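# Fold a skirt in half, waistband over hem

## Task

Fold the skirt in half so the waistband ends up on top, roughly aligned with the hem and barely extending beyond it. The folded skirt must sit fairly flat and entirely on the table, with its lower half flat, and must stay that way without the robot holding it. Finally release the cloth and move the grippers away.

## Robot and tools

Robot: two arms, left_arm and right_arm, each ending in a two-finger gripper. A gripper's fingers point along its own +z axis and close along its own y axis. The reported end_effector_position is the spot between the finger pads, roughly 1 cm short of the fingertips.

Scene frame: the origin sits on the table surface midway between the arms. +x points out over the table, +z points up, and left_arm is on the +y side. The names left and right are just arm labels and do not match image sides. Each result's state line (left_arm: ... | right_arm: ...) lists every gripper's position in metres and its orientation as a quaternion wxyz, both in this scene frame. Printed positions can be a little off, more so when an arm reaches far.

Row format (used by execute_actions and move): one flat list of 14 numbers, each in [-1, 1], always covering both arms even if one stays still. Order: dx, dy, dz, rx, ry, rz, opening for left_arm, then the same seven for right_arm. The first six of each arm are an offset, not a pose: they are measured in that gripper's own axes from its measured pose at the start of the action. Scale: 1.0 equals 0.6 m for dx, dy, dz and 180 degrees for rotation; rx, ry, rz form a single rotation vector. The opening is absolute, not an offset: +1 means fully open (0.094 m), -1 means closed.

execute_actions(actions): a list of actions run one after another. Each action is a table of up to 15 rows; each row lasts one control step (1/30 s), and if fewer than 15 rows are given the last row repeats to fill the 15 steps. Every row in an action is relative to that action's start pose, not to the row before it. For the first action in a call, the start pose is the last one reported in this scene. An empty list simply returns the current state and images.

move(target, speed, blocking): target is one 14-number row as above, offsets taken from the pose in the latest result of this scene. Both grippers travel straight toward their targets and finish together, over 0.5 to 10 s; anything longer is cut off at 10 s before arrival. speed is the top path speed in m/s, 0.002 to 0.5 (default 0.25); turning is capped at twice that in rad/s. Openings are sent when the move begins. Paths ignore obstacles and the other arm, and the gripper may lag, wander or overshoot the speed, notably with a nearly straight arm. Faster contact hits harder; aiming deeper past a contact presses harder. With blocking=false you get a result after 0.5 s while the arm keeps going; until a result shows the move ended, other moves and execute_actions are rejected, so use wait or stop. The result adds a move: line giving the ending (done, off_target, moving, held, fault...), the limits that acted (paced = the pose sent was clipped; held = a check blocked some steps, after which the arm may surge faster), and each gripper's distance from its target. If only one arm is named, the other finished at rest.

wait(seconds): 0 to 10 s; arms keep their last command, a running move continues, and it returns early when that move ends. stop(): brakes a running move, needing some room, more when fast; fingers keep moving. zoom_image(camera, region): enlarged crop of the latest image from cam_high, cam_low, cam_left_wrist or cam_right_wrist; region is [x0, y0, x1, y1] in pixels from the top-left, at most 504 by 504. All cameras are 504x504. finished_scene(scene): give the current scene number; it ends the scene irreversibly after the last command is held and reports success.

Motion limits: each control step clips the commanded pose to within 70 mm and 16 degrees of the measured pose, then damped inverse kinematics drives the joints, favouring position over orientation. A distant target may need several actions; after an action the arm only continues to its last clipped pose. Hand target lines show where the controller is currently steering. Arms often stop a centimetre or more short, usually low, and zero offsets can let them sag further. To keep an arm in place, send the correcting offset in the first call of a reply and zeros afterwards, aiming higher if it still droops. Elbows never fully straighten. A pose unreachable line means a clearance check altered or blocked that arm's command. Joint ranges (rad), base to gripper: waist -2.880 to 2.880, shoulder 0.000 to 3.142, elbow 0.000 to 3.019, wrist pitch -1.693 to 1.571, wrist yaw -1.571 to 1.571, wrist roll -2.094 to 2.094.

Gripping: grip_measured is the finger opening on the command scale; the final Joint positions value is the opening in metres. Readings can be off by up to about 1 mm per gripper, fixed within a scene. To hold cloth, command roughly 0.03 below grip_measured (less for a lighter hold). Pad force tops out near 50 to 62 N, lower on thin material under about 2 mm, with a brief spike on first contact.

Joint torques follow the Joint positions order without the gripper; they include offsets, scaling and noise and are nonzero even unloaded. Holding loads heats motors: MOTOR HOT appears at 85 °C, and at 100 °C an OVER-TEMPERATURE FAULT drops that arm until it cools. Any FAULT line means an arm stopped.

Avoid: letting the arms collide or push on each other, dropping or slipping the cloth, slamming or pressing hard into the table, and leaving the skirt hanging off the edge. Release and lift clear before finishing.

Each tool is called after "Request:" by a JSON object that holds its "op" and its "data", one argument or row to a line.

## Session

Request:
{"op": "execute_actions", "data": {
  "actions": []
}}

Scene clock: 0.00 s.
left_arm: end_effector_position=(+0.4559, +0.6306, +0.3231) grip_measured=+1.000 end_effector_quat_wxyz=(+0.280, +0.237, +0.930, +0.017) | right_arm: end_effector_position=(+0.8526, -0.3552, +0.1264) grip_measured=+1.000 end_effector_quat_wxyz=(-0.272, +0.723, -0.566, +0.288)
Joint positions: left_arm=[ 0.738  1.594  1.67  -1.265  0.433  1.118  0.094] | right_arm=[-0.074  2.362  2.222 -0.619 -0.073 -1.791  0.094]
Joint velocities: left_arm=[-0.005 -0.005  0.002 -0.022 -0.022  0.022  0.   ] | right_arm=[-0.015 -0.005 -0.007  0.012 -0.022  0.022  0.   ]
Joint torques (N m, as the arm reports them, + toward a larger angle): no reading
Motor temperatures (°C, as the motors report them): left_arm=[23 21 23 21 20 21] | right_arm=[21 20 20 22 22 22]
Hand target (left_arm): +0.460, +0.634, +0.343; +0.293, +0.241, +0.925, +0.034
Hand target (right_arm): +0.860, -0.355, +0.153; -0.285, +0.716, -0.560, +0.305

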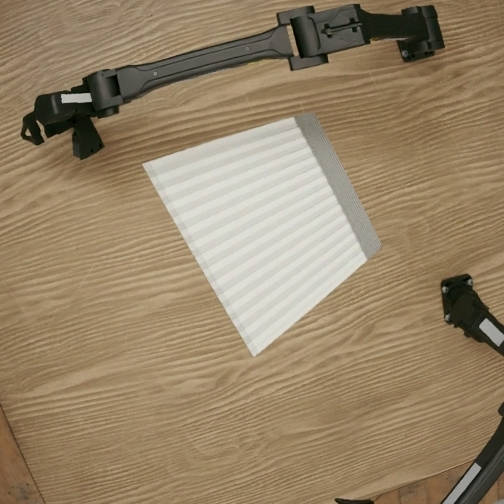

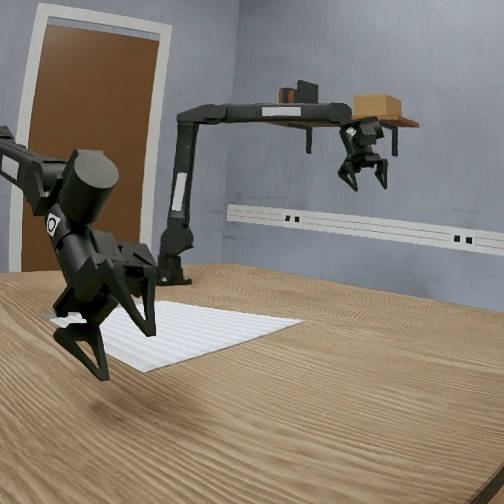

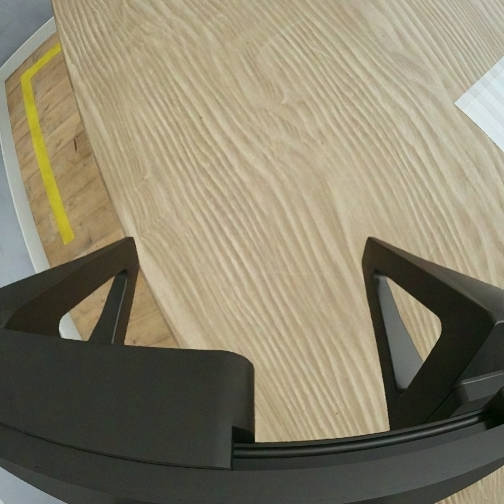

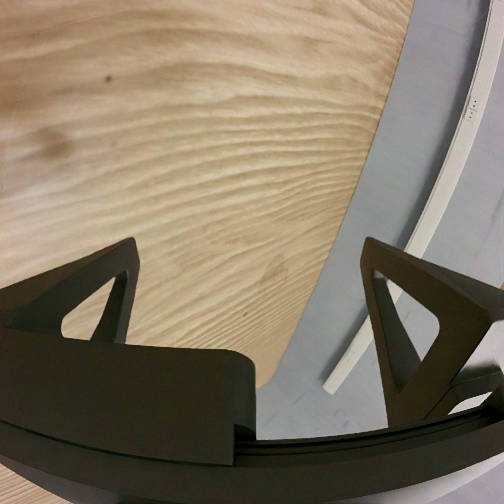

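Request:
{"op": "move", "data": {
  "target": [0.16,-1,0.185,0.117,0.144,0.229,0.2,-0.517,0.641,-0.64,-0.254,-0.05,-0.027,0.2],
  "speed": 0.3
}}

Scene clock: 16.13 s.
left_arm: end_effector_position=(+0.1826, +0.1369, +0.0779) grip_measured=+0.202 end_effector_quat_wxyz=(-0.014, +0.584, +0.811, +0.000) | right_arm: end_effector_position=(+0.2628, -0.1584, +0.0733) grip_measured=+0.202 end_effector_quat_wxyz=(+0.004, +0.817, -0.577, +0.000)
Joint positions: left_arm=[-0.694  1.198  0.694 -1.095  0.003  0.52   0.056] | right_arm=[ 0.519  1.439  0.901 -1.039  0.003 -1.327  0.056]
Joint velocities: left_arm=[-0.005 -0.005 -0.002 -0.012  0.007 -0.051 -0.001] | right_arm=[-0.005 -0.005 -0.022 -0.007 -0.007  0.037 -0.   ]
Joint torques (N m, as the arm reports them, + toward a larger angle): left_arm=[ 1.48 -4.11  9.32  0.81 -0.26  0.05] | right_arm=[ -1.02 -11.27   7.52  -0.16  -0.15   0.12]
Motor temperatures (°C, as the motors report them): left_arm=[23 22 27 21 20 21] | right_arm=[21 23 24 22 22 22]
Hand target (left_arm): +0.187, +0.133, +0.078; -0.005, +0.581, +0.814, +0.001
Hand target (right_arm): +0.260, -0.161, +0.077; +0.003, +0.812, -0.584, +0.001
Off the commanded pose (left_arm): 0.008 m, 2 deg.
Off the commanded pose (right_arm): 0.007 m, 1 deg.
move: done

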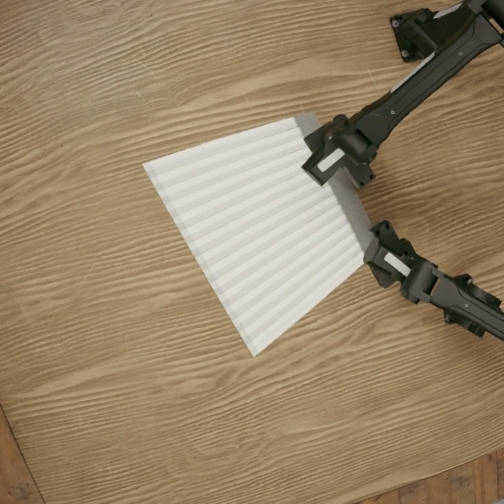

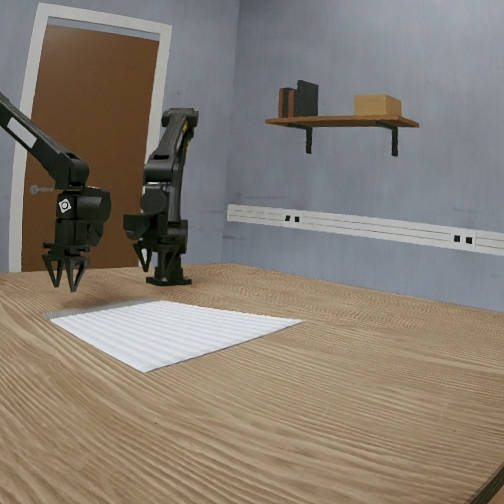

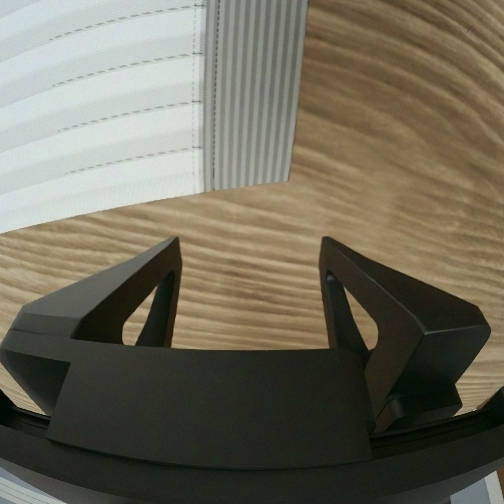

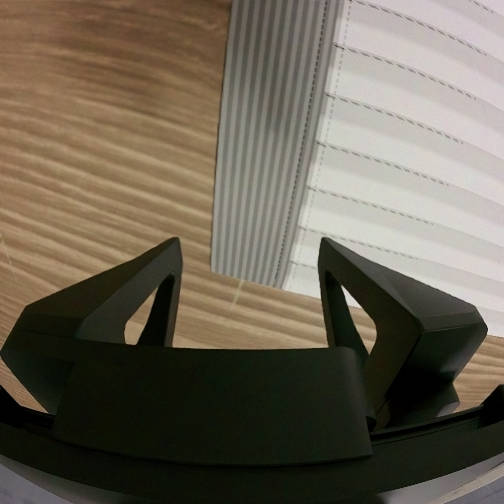

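Request:
{"op": "move", "data": {
  "target": [-0.05,-0.02,0.075,0,0,0,0.2,0.02,0.02,0.068,0,0,0,0.2]
}}

Scene clock: 19.03 s.
left_arm: end_effector_position=(+0.1812, +0.1101, +0.0349) grip_measured=+0.202 end_effector_quat_wxyz=(-0.019, +0.584, +0.811, +0.002) | right_arm: end_effector_position=(+0.2532, -0.1712, +0.0349) grip_measured=+0.202 end_effector_quat_wxyz=(+0.005, +0.816, -0.579, -0.000)
Joint positions: left_arm=[-0.766  1.336  0.676 -0.948  0.003  0.448  0.056] | right_arm=[ 0.504  1.468  0.811 -0.923  0.003 -1.339  0.056]
Joint velocities: left_arm=[-0.005  0.015 -0.007 -0.007 -0.051 -0.022 -0.001] | right_arm=[-0.015 -0.005  0.012 -0.007  0.022 -0.022  0.001]
Joint torques (N m, as the arm reports them, + toward a larger angle): left_arm=[ 0.65 -4.84  7.96  0.81  0.01  0.05] | right_arm=[-2.21 -9.07  7.03  0.58 -0.11 -0.09]
Motor temperatures (°C, as the motors report them): left_arm=[23 22 27 21 20 21] | right_arm=[21 23 24 22 22 22]
Hand target (left_arm): +0.180, +0.105, +0.032; -0.014, +0.584, +0.811, +0.000
Hand target (right_arm): +0.256, -0.174, +0.032; +0.004, +0.816, -0.577, +0.000
Off the commanded pose (left_arm): 0.006 m, 1 deg.
Off the commanded pose (right_arm): 0.004 m, 0 deg.
move: done

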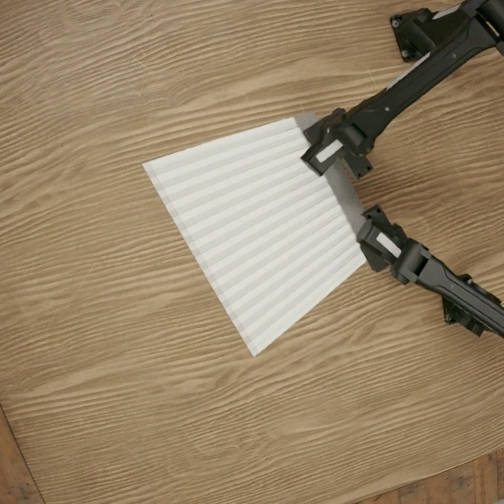

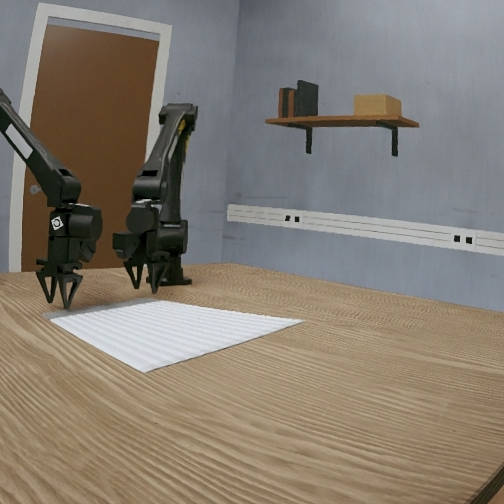

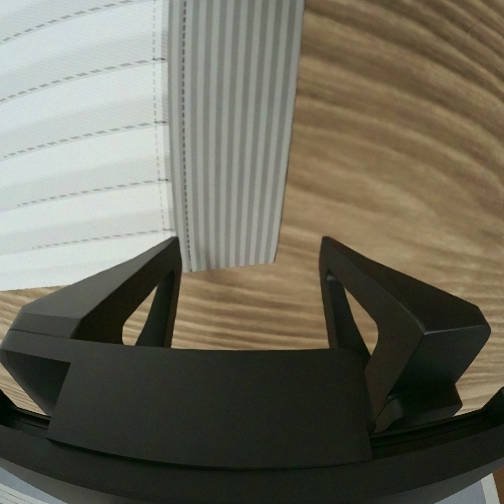

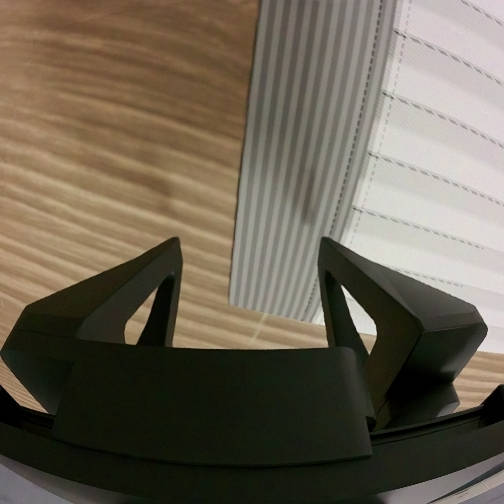

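Request:
{"op": "move", "data": {
  "target": [-0.01,-0.005,0.046,0,0,0.02,0.2,0.012,-0.012,0.046,0,0,0.02,0.2],
  "speed": 0.05
}}

Request:
{"op": "move", "data": {
  "target": [0,0,0.004,0,0,0,-1,0,0,0.004,0,0,0,-1]
}}

Request:
{"op": "move", "data": {
  "target": [0,0.01,-0.07,0,0,0,-1,0,-0.01,-0.07,0,0,0,-1],
  "speed": 0.1
}}

Scene clock: 23.00 s.
left_arm: end_effector_position=(+0.1831, +0.1081, +0.0140) grip_measured=+0.202 end_effector_quat_wxyz=(-0.018, +0.597, +0.802, +0.001) | right_arm: end_effector_position=(+0.2618, -0.1680, +0.0196) grip_measured=+0.202 end_effector_quat_wxyz=(-0.002, +0.808, -0.590, +0.002)
Joint positions: left_arm=[-0.766  1.389  0.656 -0.873  0.003  0.48   0.056] | right_arm=[ 0.498  1.511  0.807 -0.862  0.002 -1.317  0.056]
Joint velocities: left_arm=[-0.015 -0.024 -0.012  0.012 -0.037  0.007 -0.001] | right_arm=[-0.015 -0.005 -0.007 -0.002  0.022 -0.037 -0.   ]
Joint torques (N m, as the arm reports them, + toward a larger angle): left_arm=[ 0.43 -4.3   7.14  0.91 -0.05  0.29] | right_arm=[-2.38 -8.07  6.06  1.06 -0.11  0.16]
Motor temperatures (°C, as the motors report them): left_arm=[23 22 27 21 20 21] | right_arm=[21 23 24 22 22 22]
Hand target (left_arm): +0.180, +0.104, +0.007; -0.019, +0.609, +0.793, +0.001
Hand target (right_arm): +0.262, -0.176, +0.008; +0.005, +0.797, -0.604, -0.000
Off the commanded pose (left_arm): 0.009 m, 2 deg.
Off the commanded pose (right_arm): 0.015 m, 2 deg.
move: off_target (right_arm)

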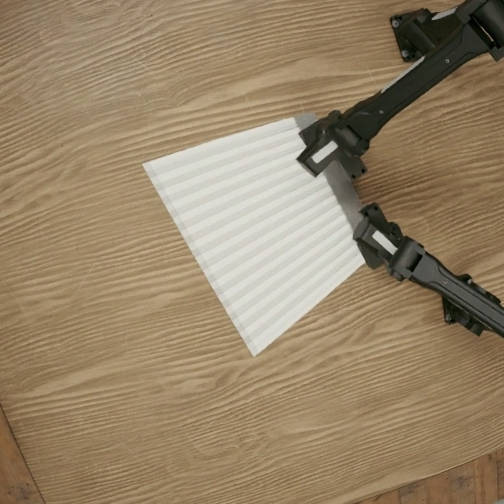

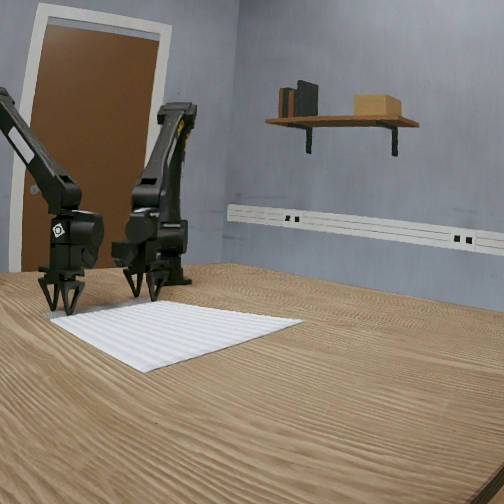

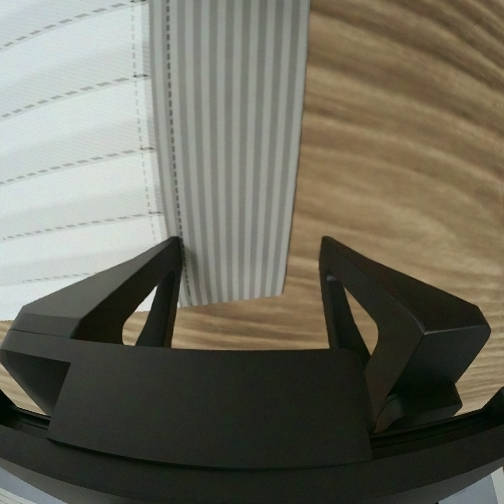

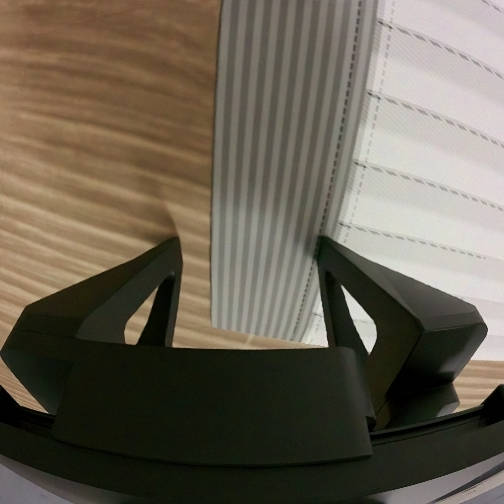

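Scene clock: 23.70 s.
left_arm: end_effector_position=(+0.1832, +0.1082, +0.0140) grip_measured=-0.991 end_effector_quat_wxyz=(-0.018, +0.597, +0.802, +0.002) | right_arm: end_effector_position=(+0.2618, -0.1679, +0.0198) grip_measured=-0.986 end_effector_quat_wxyz=(-0.002, +0.808, -0.590, +0.002)
Joint positions: left_arm=[-0.766  1.389  0.656 -0.873  0.002  0.48   0.   ] | right_arm=[ 0.498  1.511  0.807 -0.862  0.002 -1.317  0.001]
Joint velocities: left_arm=[-0.015 -0.015 -0.012 -0.007 -0.007 -0.007 -0.   ] | right_arm=[-0.005 -0.005 -0.012 -0.002 -0.051  0.081 -0.001]
Joint torques (N m, as the arm reports them, + toward a larger angle): left_arm=[ 1.69 -5.19  7.36  0.45 -0.05  0.16] | right_arm=[-1.35 -9.57  6.59  0.27 -0.16  0.03]
Motor temperatures (°C, as the motors report them): left_arm=[23 22 27 21 20 21] | right_arm=[21 23 24 22 22 22]
Hand target (left_arm): +0.183, +0.108, +0.012; -0.018, +0.597, +0.802, +0.002
Hand target (right_arm): +0.262, -0.168, +0.017; -0.002, +0.808, -0.590, +0.002
Off the commanded pose (left_arm): 0.002 m, 0 deg.
Off the commanded pose (right_arm): 0.003 m, 0 deg.
move: done

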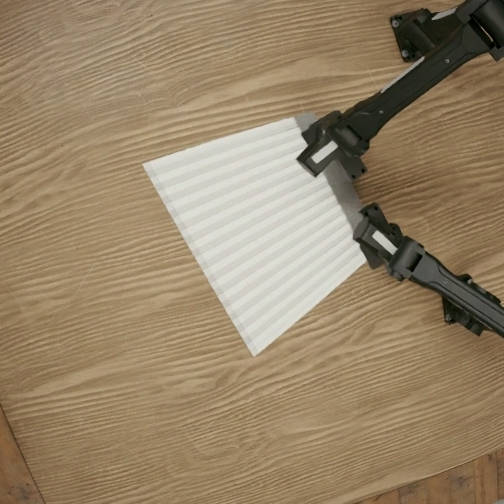

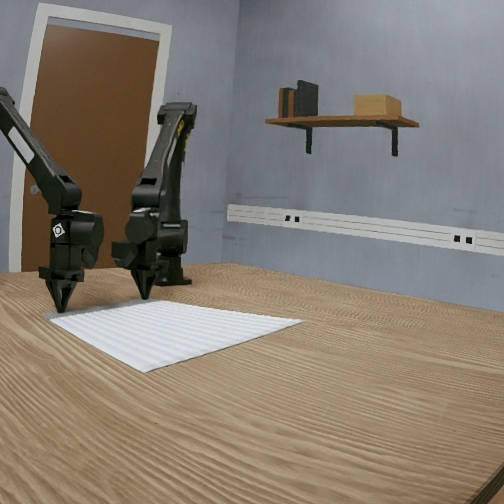

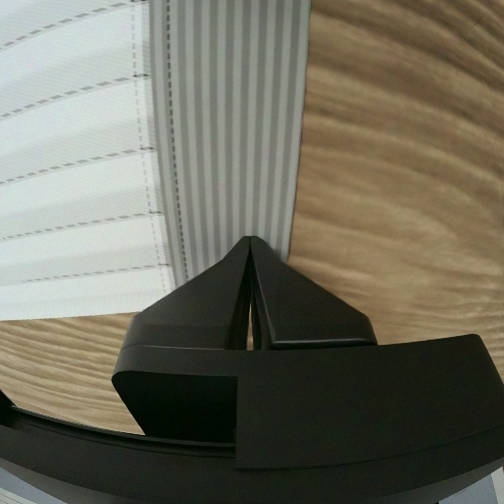

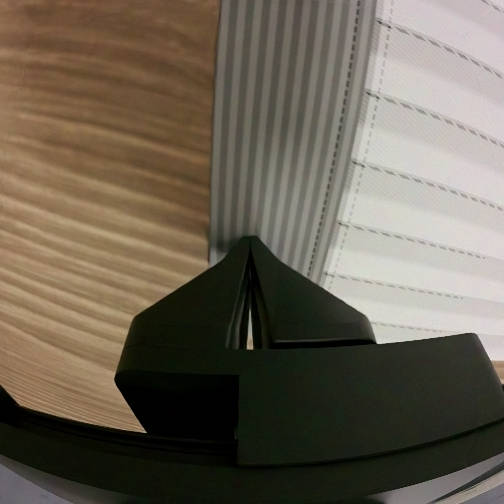

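Scene clock: 24.57 s.
left_arm: end_effector_position=(+0.1697, +0.1222, +0.0350) grip_measured=-0.991 end_effector_quat_wxyz=(-0.045, +0.599, +0.799, +0.006) | right_arm: end_effector_position=(+0.2462, -0.1778, +0.0423) grip_measured=-0.986 end_effector_quat_wxyz=(+0.023, +0.807, -0.590, -0.008)
Joint positions: left_arm=[-0.766  1.328  0.666 -1.     0.002  0.487  0.   ] | right_arm=[ 0.498  1.455  0.819 -0.983  0.002 -1.317  0.001]
Joint velocities: left_arm=[-0.005 -0.015 -0.007 -0.012  0.007  0.066  0.   ] | right_arm=[ 0.015 -0.015  0.007 -0.002 -0.066  0.081 -0.001]
Joint torques (N m, as the arm reports them, + toward a larger angle): left_arm=[ 2.9  -6.41 12.59 -0.5  -0.14  0.26] | right_arm=[-1.48 -9.39 11.24 -0.12 -0.17  0.02]
Motor temperatures (°C, as the motors report them): left_arm=[23 22 27 21 20 21] | right_arm=[21 23 24 22 22 22]
Hand target (left_arm): +0.189, +0.110, +0.056; -0.017, +0.597, +0.802, +0.002
Hand target (right_arm): +0.266, -0.167, +0.062; -0.002, +0.807, -0.590, +0.002
Off the commanded pose (left_arm): 0.032 m, 3 deg.
Off the commanded pose (right_arm): 0.031 m, 3 deg.
move: off_target (left_arm, right_arm)

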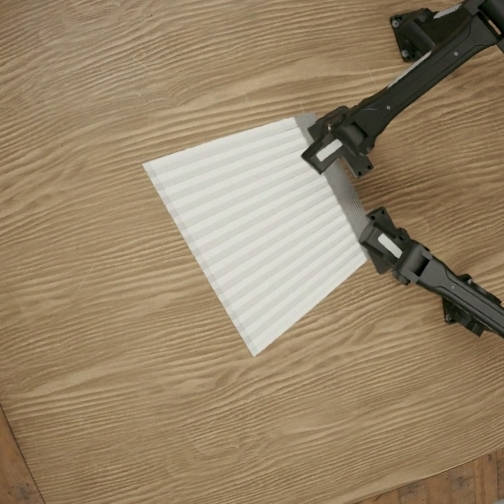

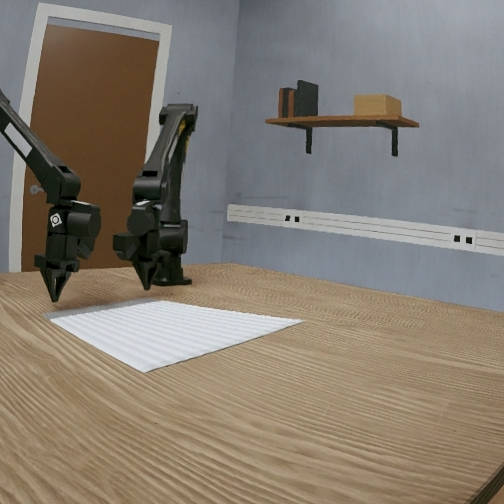

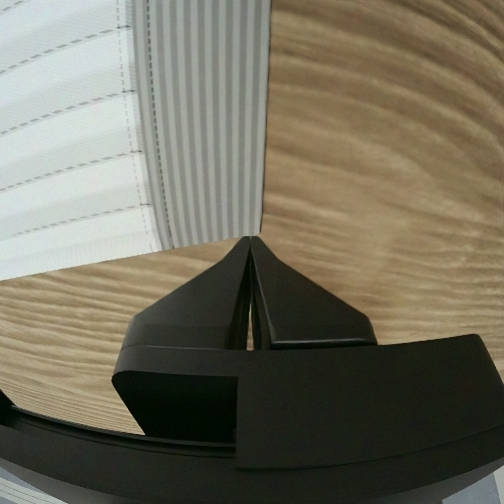

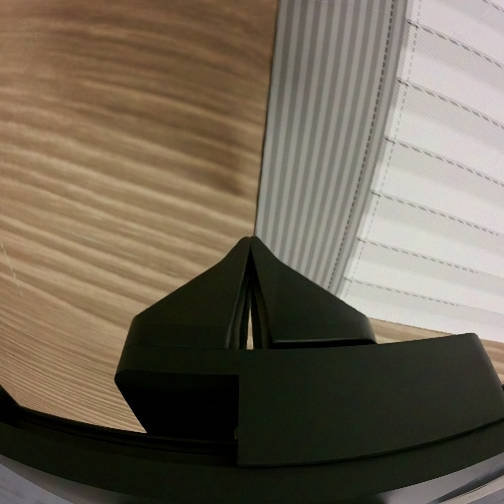

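Request:
{"op": "move", "data": {
  "target": [-0.035,0.018,0.062,-0.07,-0.023,0,0.2,-0.008,-0.03,0.068,0.065,-0.009,0,0.2],
  "speed": 0.06
}}

Scene clock: 29.80 s.
left_arm: end_effector_position=(+0.1882, +0.1080, +0.0150) grip_measured=+0.198 end_effector_quat_wxyz=(+0.048, +0.606, +0.791, +0.071) | right_arm: end_effector_position=(+0.2693, -0.1672, +0.0215) grip_measured=+0.198 end_effector_quat_wxyz=(-0.080, +0.804, -0.588, +0.043)
Joint positions: left_arm=[-0.846  1.335  0.599 -0.773 -0.159  0.432  0.056] | right_arm=[ 0.498  1.427  0.708 -0.671  0.021 -1.317  0.056]
Joint velocities: left_arm=[-0.015 -0.005 -0.002 -0.002  0.066  0.007 -0.001] | right_arm=[ 0.005 -0.015 -0.002  0.002  0.007 -0.051 -0.   ]
Joint torques (N m, as the arm reports them, + toward a larger angle): left_arm=[ 0.49 -2.51  5.19  2.61 -0.45 -0.16] | right_arm=[-0.05 -4.53  4.95  2.11  0.03  0.1 ]
Motor temperatures (°C, as the motors report them): left_arm=[23 22 27 21 20 21] | right_arm=[21 22 24 22 22 22]
Hand target (left_arm): +0.183, +0.109, -0.003; +0.049, +0.601, +0.795, +0.072
Hand target (right_arm): +0.260, -0.169, +0.002; -0.069, +0.806, -0.587, +0.040
Off the commanded pose (left_arm): 0.020 m, 1 deg.
Off the commanded pose (right_arm): 0.023 m, 1 deg.
move: off_target (left_arm, right_arm)

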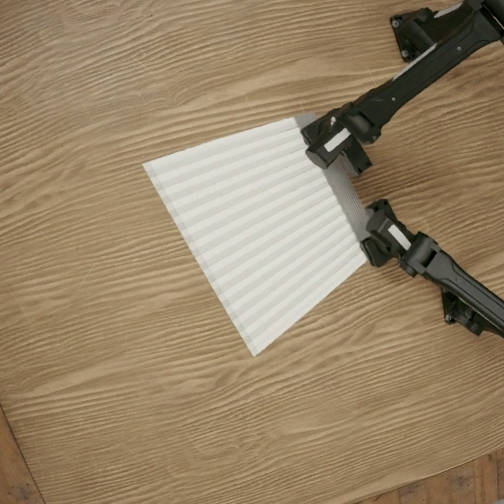

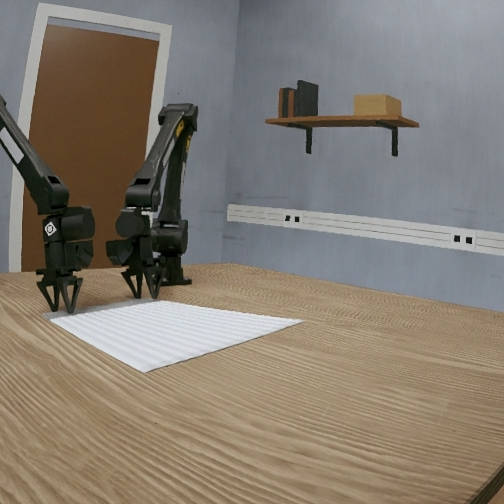

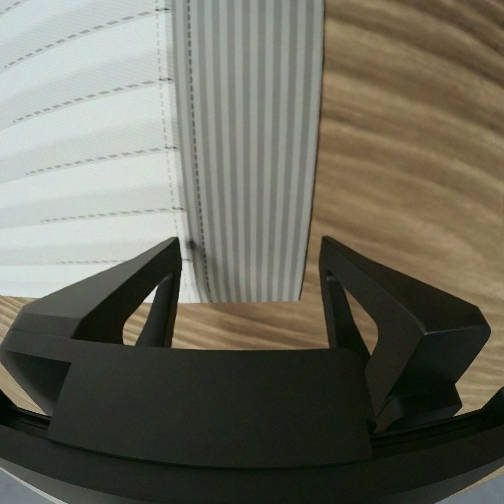

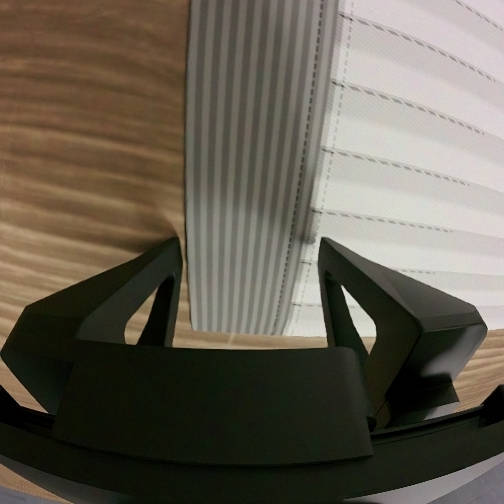

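Contact now. Close gradually while pressing.

Request:
{"op": "execute_actions", "data": {
  "actions": [
    [[0,-0.012,0.03,0,0,0,-0.15,0,0.018,0.03,0,0,0,-0.15]],
    [[0,-0.01,0.03,0,0,0,-0.5,0,0.012,0.03,0,0,0,-0.5]],
    [[0,-0.008,0.025,0,0,0,-0.8,0,0.008,0.025,0,0,0,-0.8]],
    [[0,-0.008,0.02,0,0,0,-1,0,0.008,0.02,0,0,0,-1]]
  ]
}}

Scene clock: 34.60 s.
left_arm: end_effector_position=(+0.1952, +0.0966, +0.0123) grip_measured=-0.990 end_effector_quat_wxyz=(+0.078, +0.605, +0.790, +0.061) | right_arm: end_effector_position=(+0.2838, -0.1579, +0.0192) grip_measured=-0.985 end_effector_quat_wxyz=(-0.127, +0.799, -0.585, +0.061)
Joint positions: left_arm=[-0.849  1.339  0.589 -0.696 -0.154  0.431  0.   ] | right_arm=[ 0.498  1.427  0.68  -0.54   0.021 -1.317  0.001]
Joint velocities: left_arm=[-0.015 -0.005 -0.002 -0.007  0.081 -0.037 -0.   ] | right_arm=[ 0.015 -0.005  0.002  0.002 -0.081  0.007 -0.001]
Joint torques (N m, as the arm reports them, + toward a larger angle): left_arm=[ 1.13 -3.1   6.42  1.6  -0.21  0.05] | right_arm=[-0.94 -6.92  5.85  1.45 -0.14  0.03]
Motor temperatures (°C, as the motors report them): left_arm=[23 22 26 21 20 21] | right_arm=[21 22 23 22 22 22]
Hand target (left_arm): +0.191, +0.098, -0.000; +0.072, +0.605, +0.791, +0.062
Hand target (right_arm): +0.279, -0.160, +0.007; -0.119, +0.800, -0.586, +0.058
Off the commanded pose (left_arm): 0.014 m, 1 deg.
Off the commanded pose (right_arm): 0.014 m, 1 deg.

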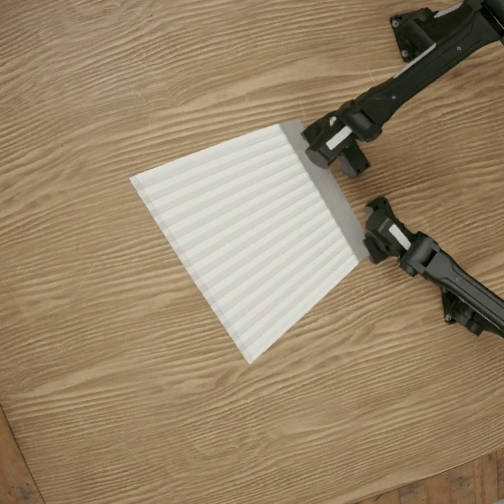

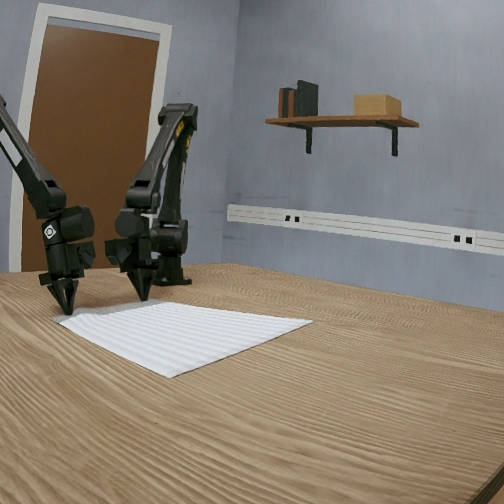

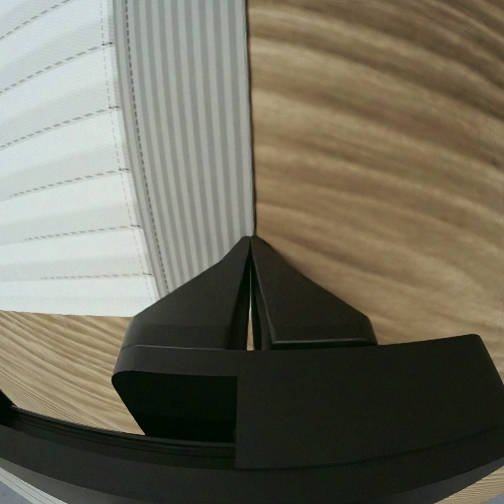

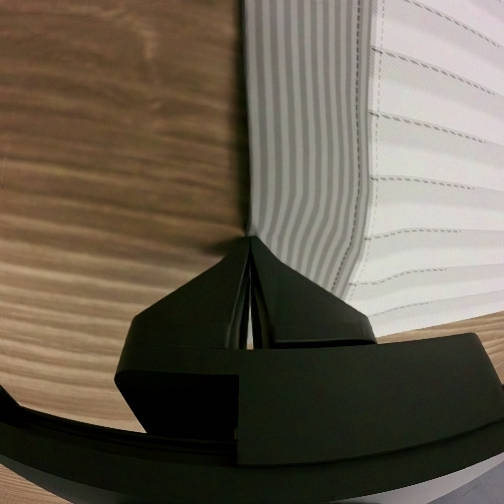

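Request:
{"op": "move", "data": {
  "target": [0,0.06,-0.05,0.06,0.016,0,0.6,0,-0.065,-0.045,-0.087,0.016,0,0.6],
  "speed": 0.12
}}

Scene clock: 38.67 s.
left_arm: end_effector_position=(+0.2051, +0.1172, +0.0380) grip_measured=+0.598 end_effector_quat_wxyz=(-0.008, +0.608, +0.794, +0.004) | right_arm: end_effector_position=(+0.2915, -0.1574, +0.0442) grip_measured=+0.598 end_effector_quat_wxyz=(+0.013, +0.805, -0.593, -0.001)
Joint positions: left_arm=[-0.698  1.348  0.699 -0.937 -0.006  0.574  0.075] | right_arm=[ 0.482  1.556  0.942 -0.981  0.007 -1.326  0.075]
Joint velocities: left_arm=[-0.024 -0.024 -0.007 -0.002 -0.066  0.051 -0.001] | right_arm=[ 0.005 -0.015 -0.007 -0.017  0.037  0.037 -0.001]
Joint torques (N m, as the arm reports them, + toward a larger angle): left_arm=[ 2.8  -4.24 12.93 -0.39  0.12  0.25] | right_arm=[ -2.26 -10.18  11.28  -0.44  -0.23  -0.14]
Motor temperatures (°C, as the motors report them): left_arm=[23 22 26 21 20 21] | right_arm=[21 22 23 22 22 22]
Hand target (left_arm): +0.223, +0.107, +0.049; +0.002, +0.607, +0.795, +0.001
Hand target (right_arm): +0.312, -0.151, +0.057; -0.002, +0.806, -0.592, +0.003
Off the commanded pose (left_arm): 0.024 m, 1 deg.
Off the commanded pose (right_arm): 0.025 m, 2 deg.
move: off_target (left_arm, right_arm)

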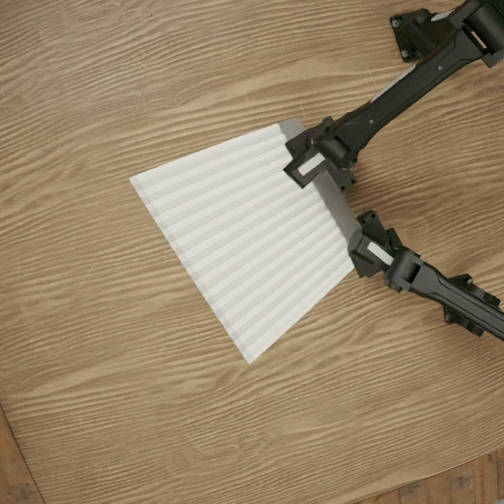

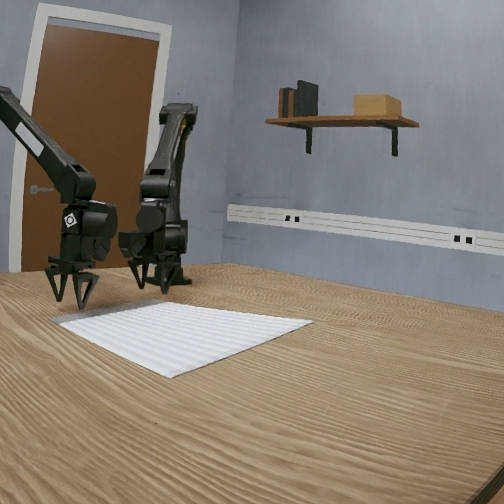

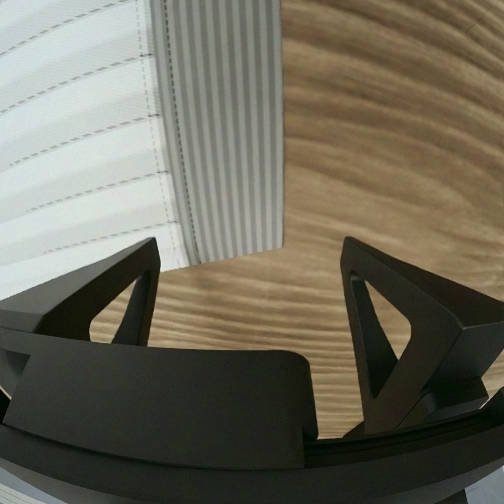

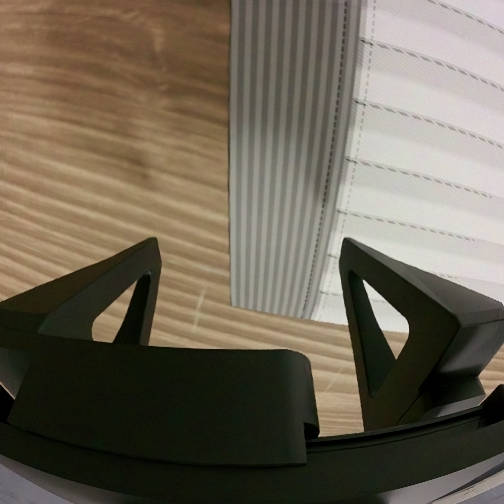

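Request:
{"op": "move", "data": {
  "target": [-0.02,0,0.075,-0.005,0,-0.02,0.3,0,-0.008,0.075,0.008,0,0,0.3],
  "speed": 0.06
}}

Request:
{"op": "execute_actions", "data": {
  "actions": [
    [[0,0,0.035,0,0,0,-0.3,0,0,0.035,0,0,0,-0.3]]
  ]
}}

Scene clock: 41.97 s.
left_arm: end_effector_position=(+0.2131, +0.1102, +0.0119) grip_measured=+0.301 end_effector_quat_wxyz=(+0.006, +0.576, +0.817, +0.011) | right_arm: end_effector_position=(+0.2999, -0.1534, +0.0190) grip_measured=+0.301 end_effector_quat_wxyz=(-0.008, +0.805, -0.592, +0.010)
Joint positions: left_arm=[-0.707  1.417  0.677 -0.822 -0.023  0.487  0.061] | right_arm=[ 0.482  1.596  0.907 -0.86   0.013 -1.326  0.061]
Joint velocities: left_arm=[-0.015 -0.015  0.002  0.007 -0.007  0.037 -0.   ] | right_arm=[-0.005  0.005 -0.017  0.002 -0.037 -0.037 -0.001]
Joint torques (N m, as the arm reports them, + toward a larger angle): left_arm=[ 0.5  -2.82  6.57  1.77  0.06  0.19] | right_arm=[-1.05 -8.14  5.42  1.52 -0.12 -0.01]
Motor temperatures (°C, as the motors report them): left_arm=[23 22 27 21 20 21] | right_arm=[21 22 24 22 22 22]
Hand target (left_arm): +0.208, +0.107, -0.006; -0.003, +0.583, +0.813, +0.010
Hand target (right_arm): +0.295, -0.157, -0.000; +0.003, +0.806, -0.592, +0.006
Off the commanded pose (left_arm): 0.020 m, 1 deg.
Off the commanded pose (right_arm): 0.021 m, 1 deg.
move: off_target (left_arm, right_arm)

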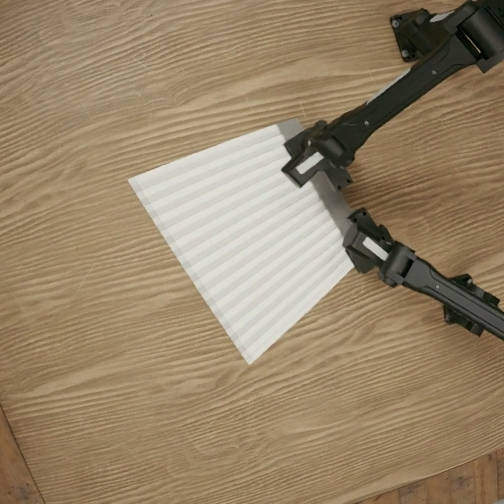

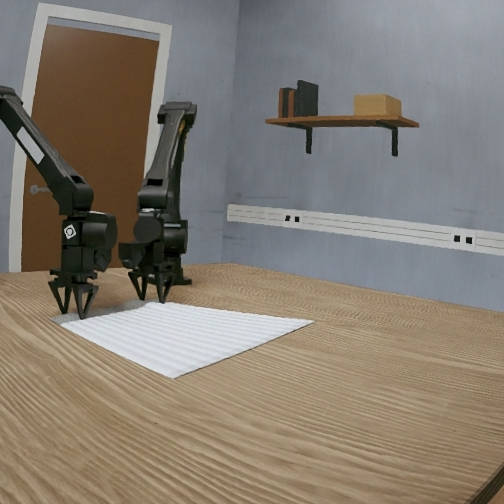

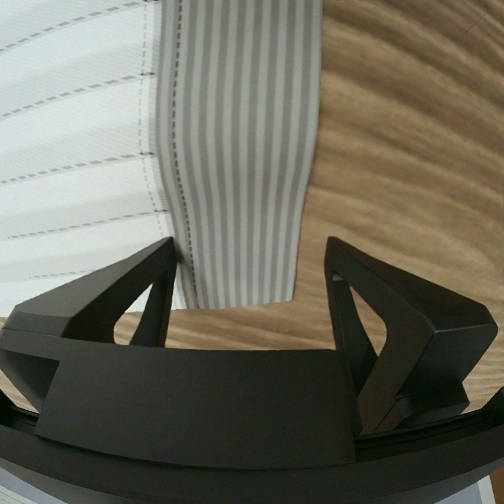

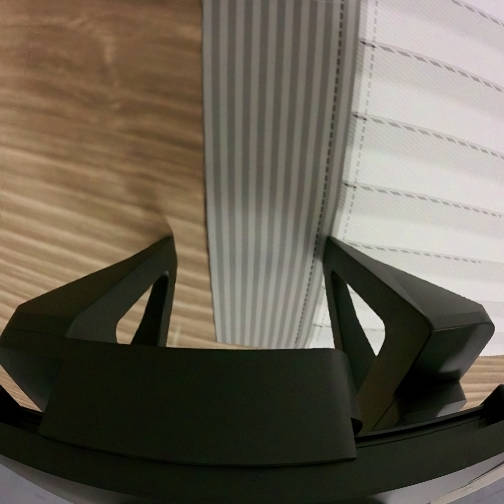

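Scene clock: 42.47 s.
left_arm: end_effector_position=(+0.2201, +0.1077, +0.0117) grip_measured=-0.298 end_effector_quat_wxyz=(+0.021, +0.575, +0.817, +0.017) | right_arm: end_effector_position=(+0.3069, -0.1497, +0.0189) grip_measured=-0.297 end_effector_quat_wxyz=(-0.022, +0.805, -0.592, +0.018)
Joint positions: left_arm=[-0.706  1.417  0.676 -0.791 -0.039  0.487  0.033] | right_arm=[ 0.482  1.596  0.907 -0.827  0.016 -1.326  0.033]
Joint velocities: left_arm=[-0.005  0.005 -0.007  0.012  0.081 -0.051 -0.   ] | right_arm=[-0.015 -0.005 -0.007  0.012  0.037  0.007 -0.001]
Joint torques (N m, as the arm reports them, + toward a larger angle): left_arm=[ 1.78 -2.91  5.85  1.57  0.55  0.17] | right_arm=[-1.07 -7.81  5.68  1.32 -0.21 -0.04]
Motor temperatures (°C, as the motors report them): left_arm=[23 22 27 21 20 21] | right_arm=[21 22 24 22 22 22]
Hand target (left_arm): +0.213, +0.111, -0.008; +0.006, +0.576, +0.817, +0.011
Hand target (right_arm): +0.300, -0.154, -0.001; -0.008, +0.805, -0.592, +0.010
Off the commanded pose (left_arm): 0.022 m, 2 deg.
Off the commanded pose (right_arm): 0.022 m, 2 deg.

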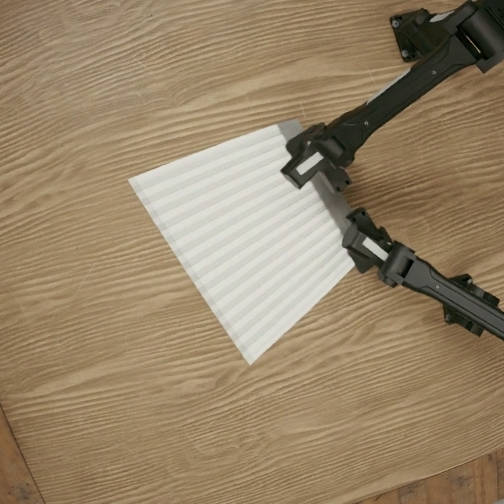

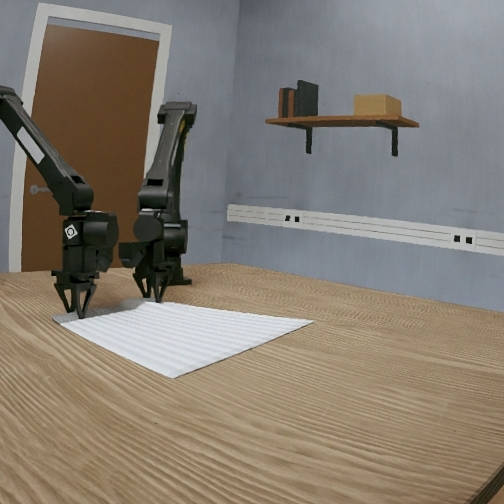

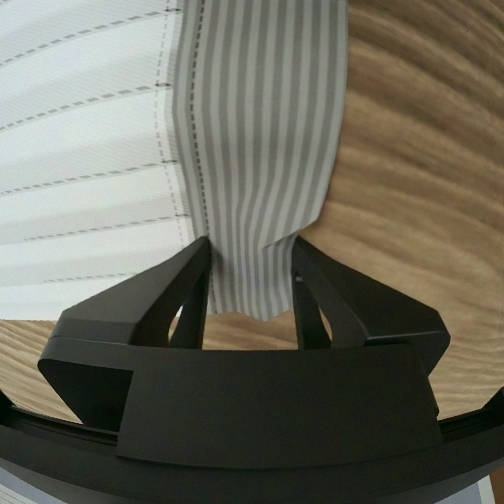

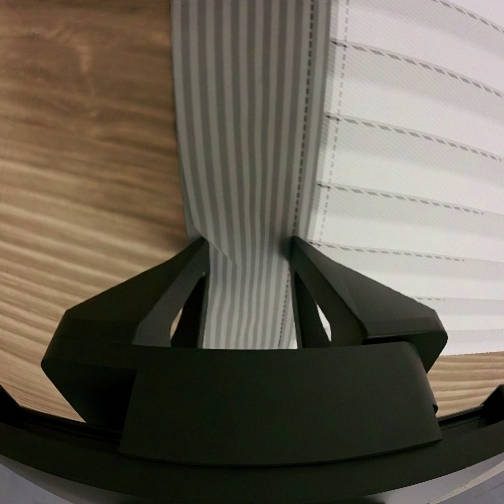

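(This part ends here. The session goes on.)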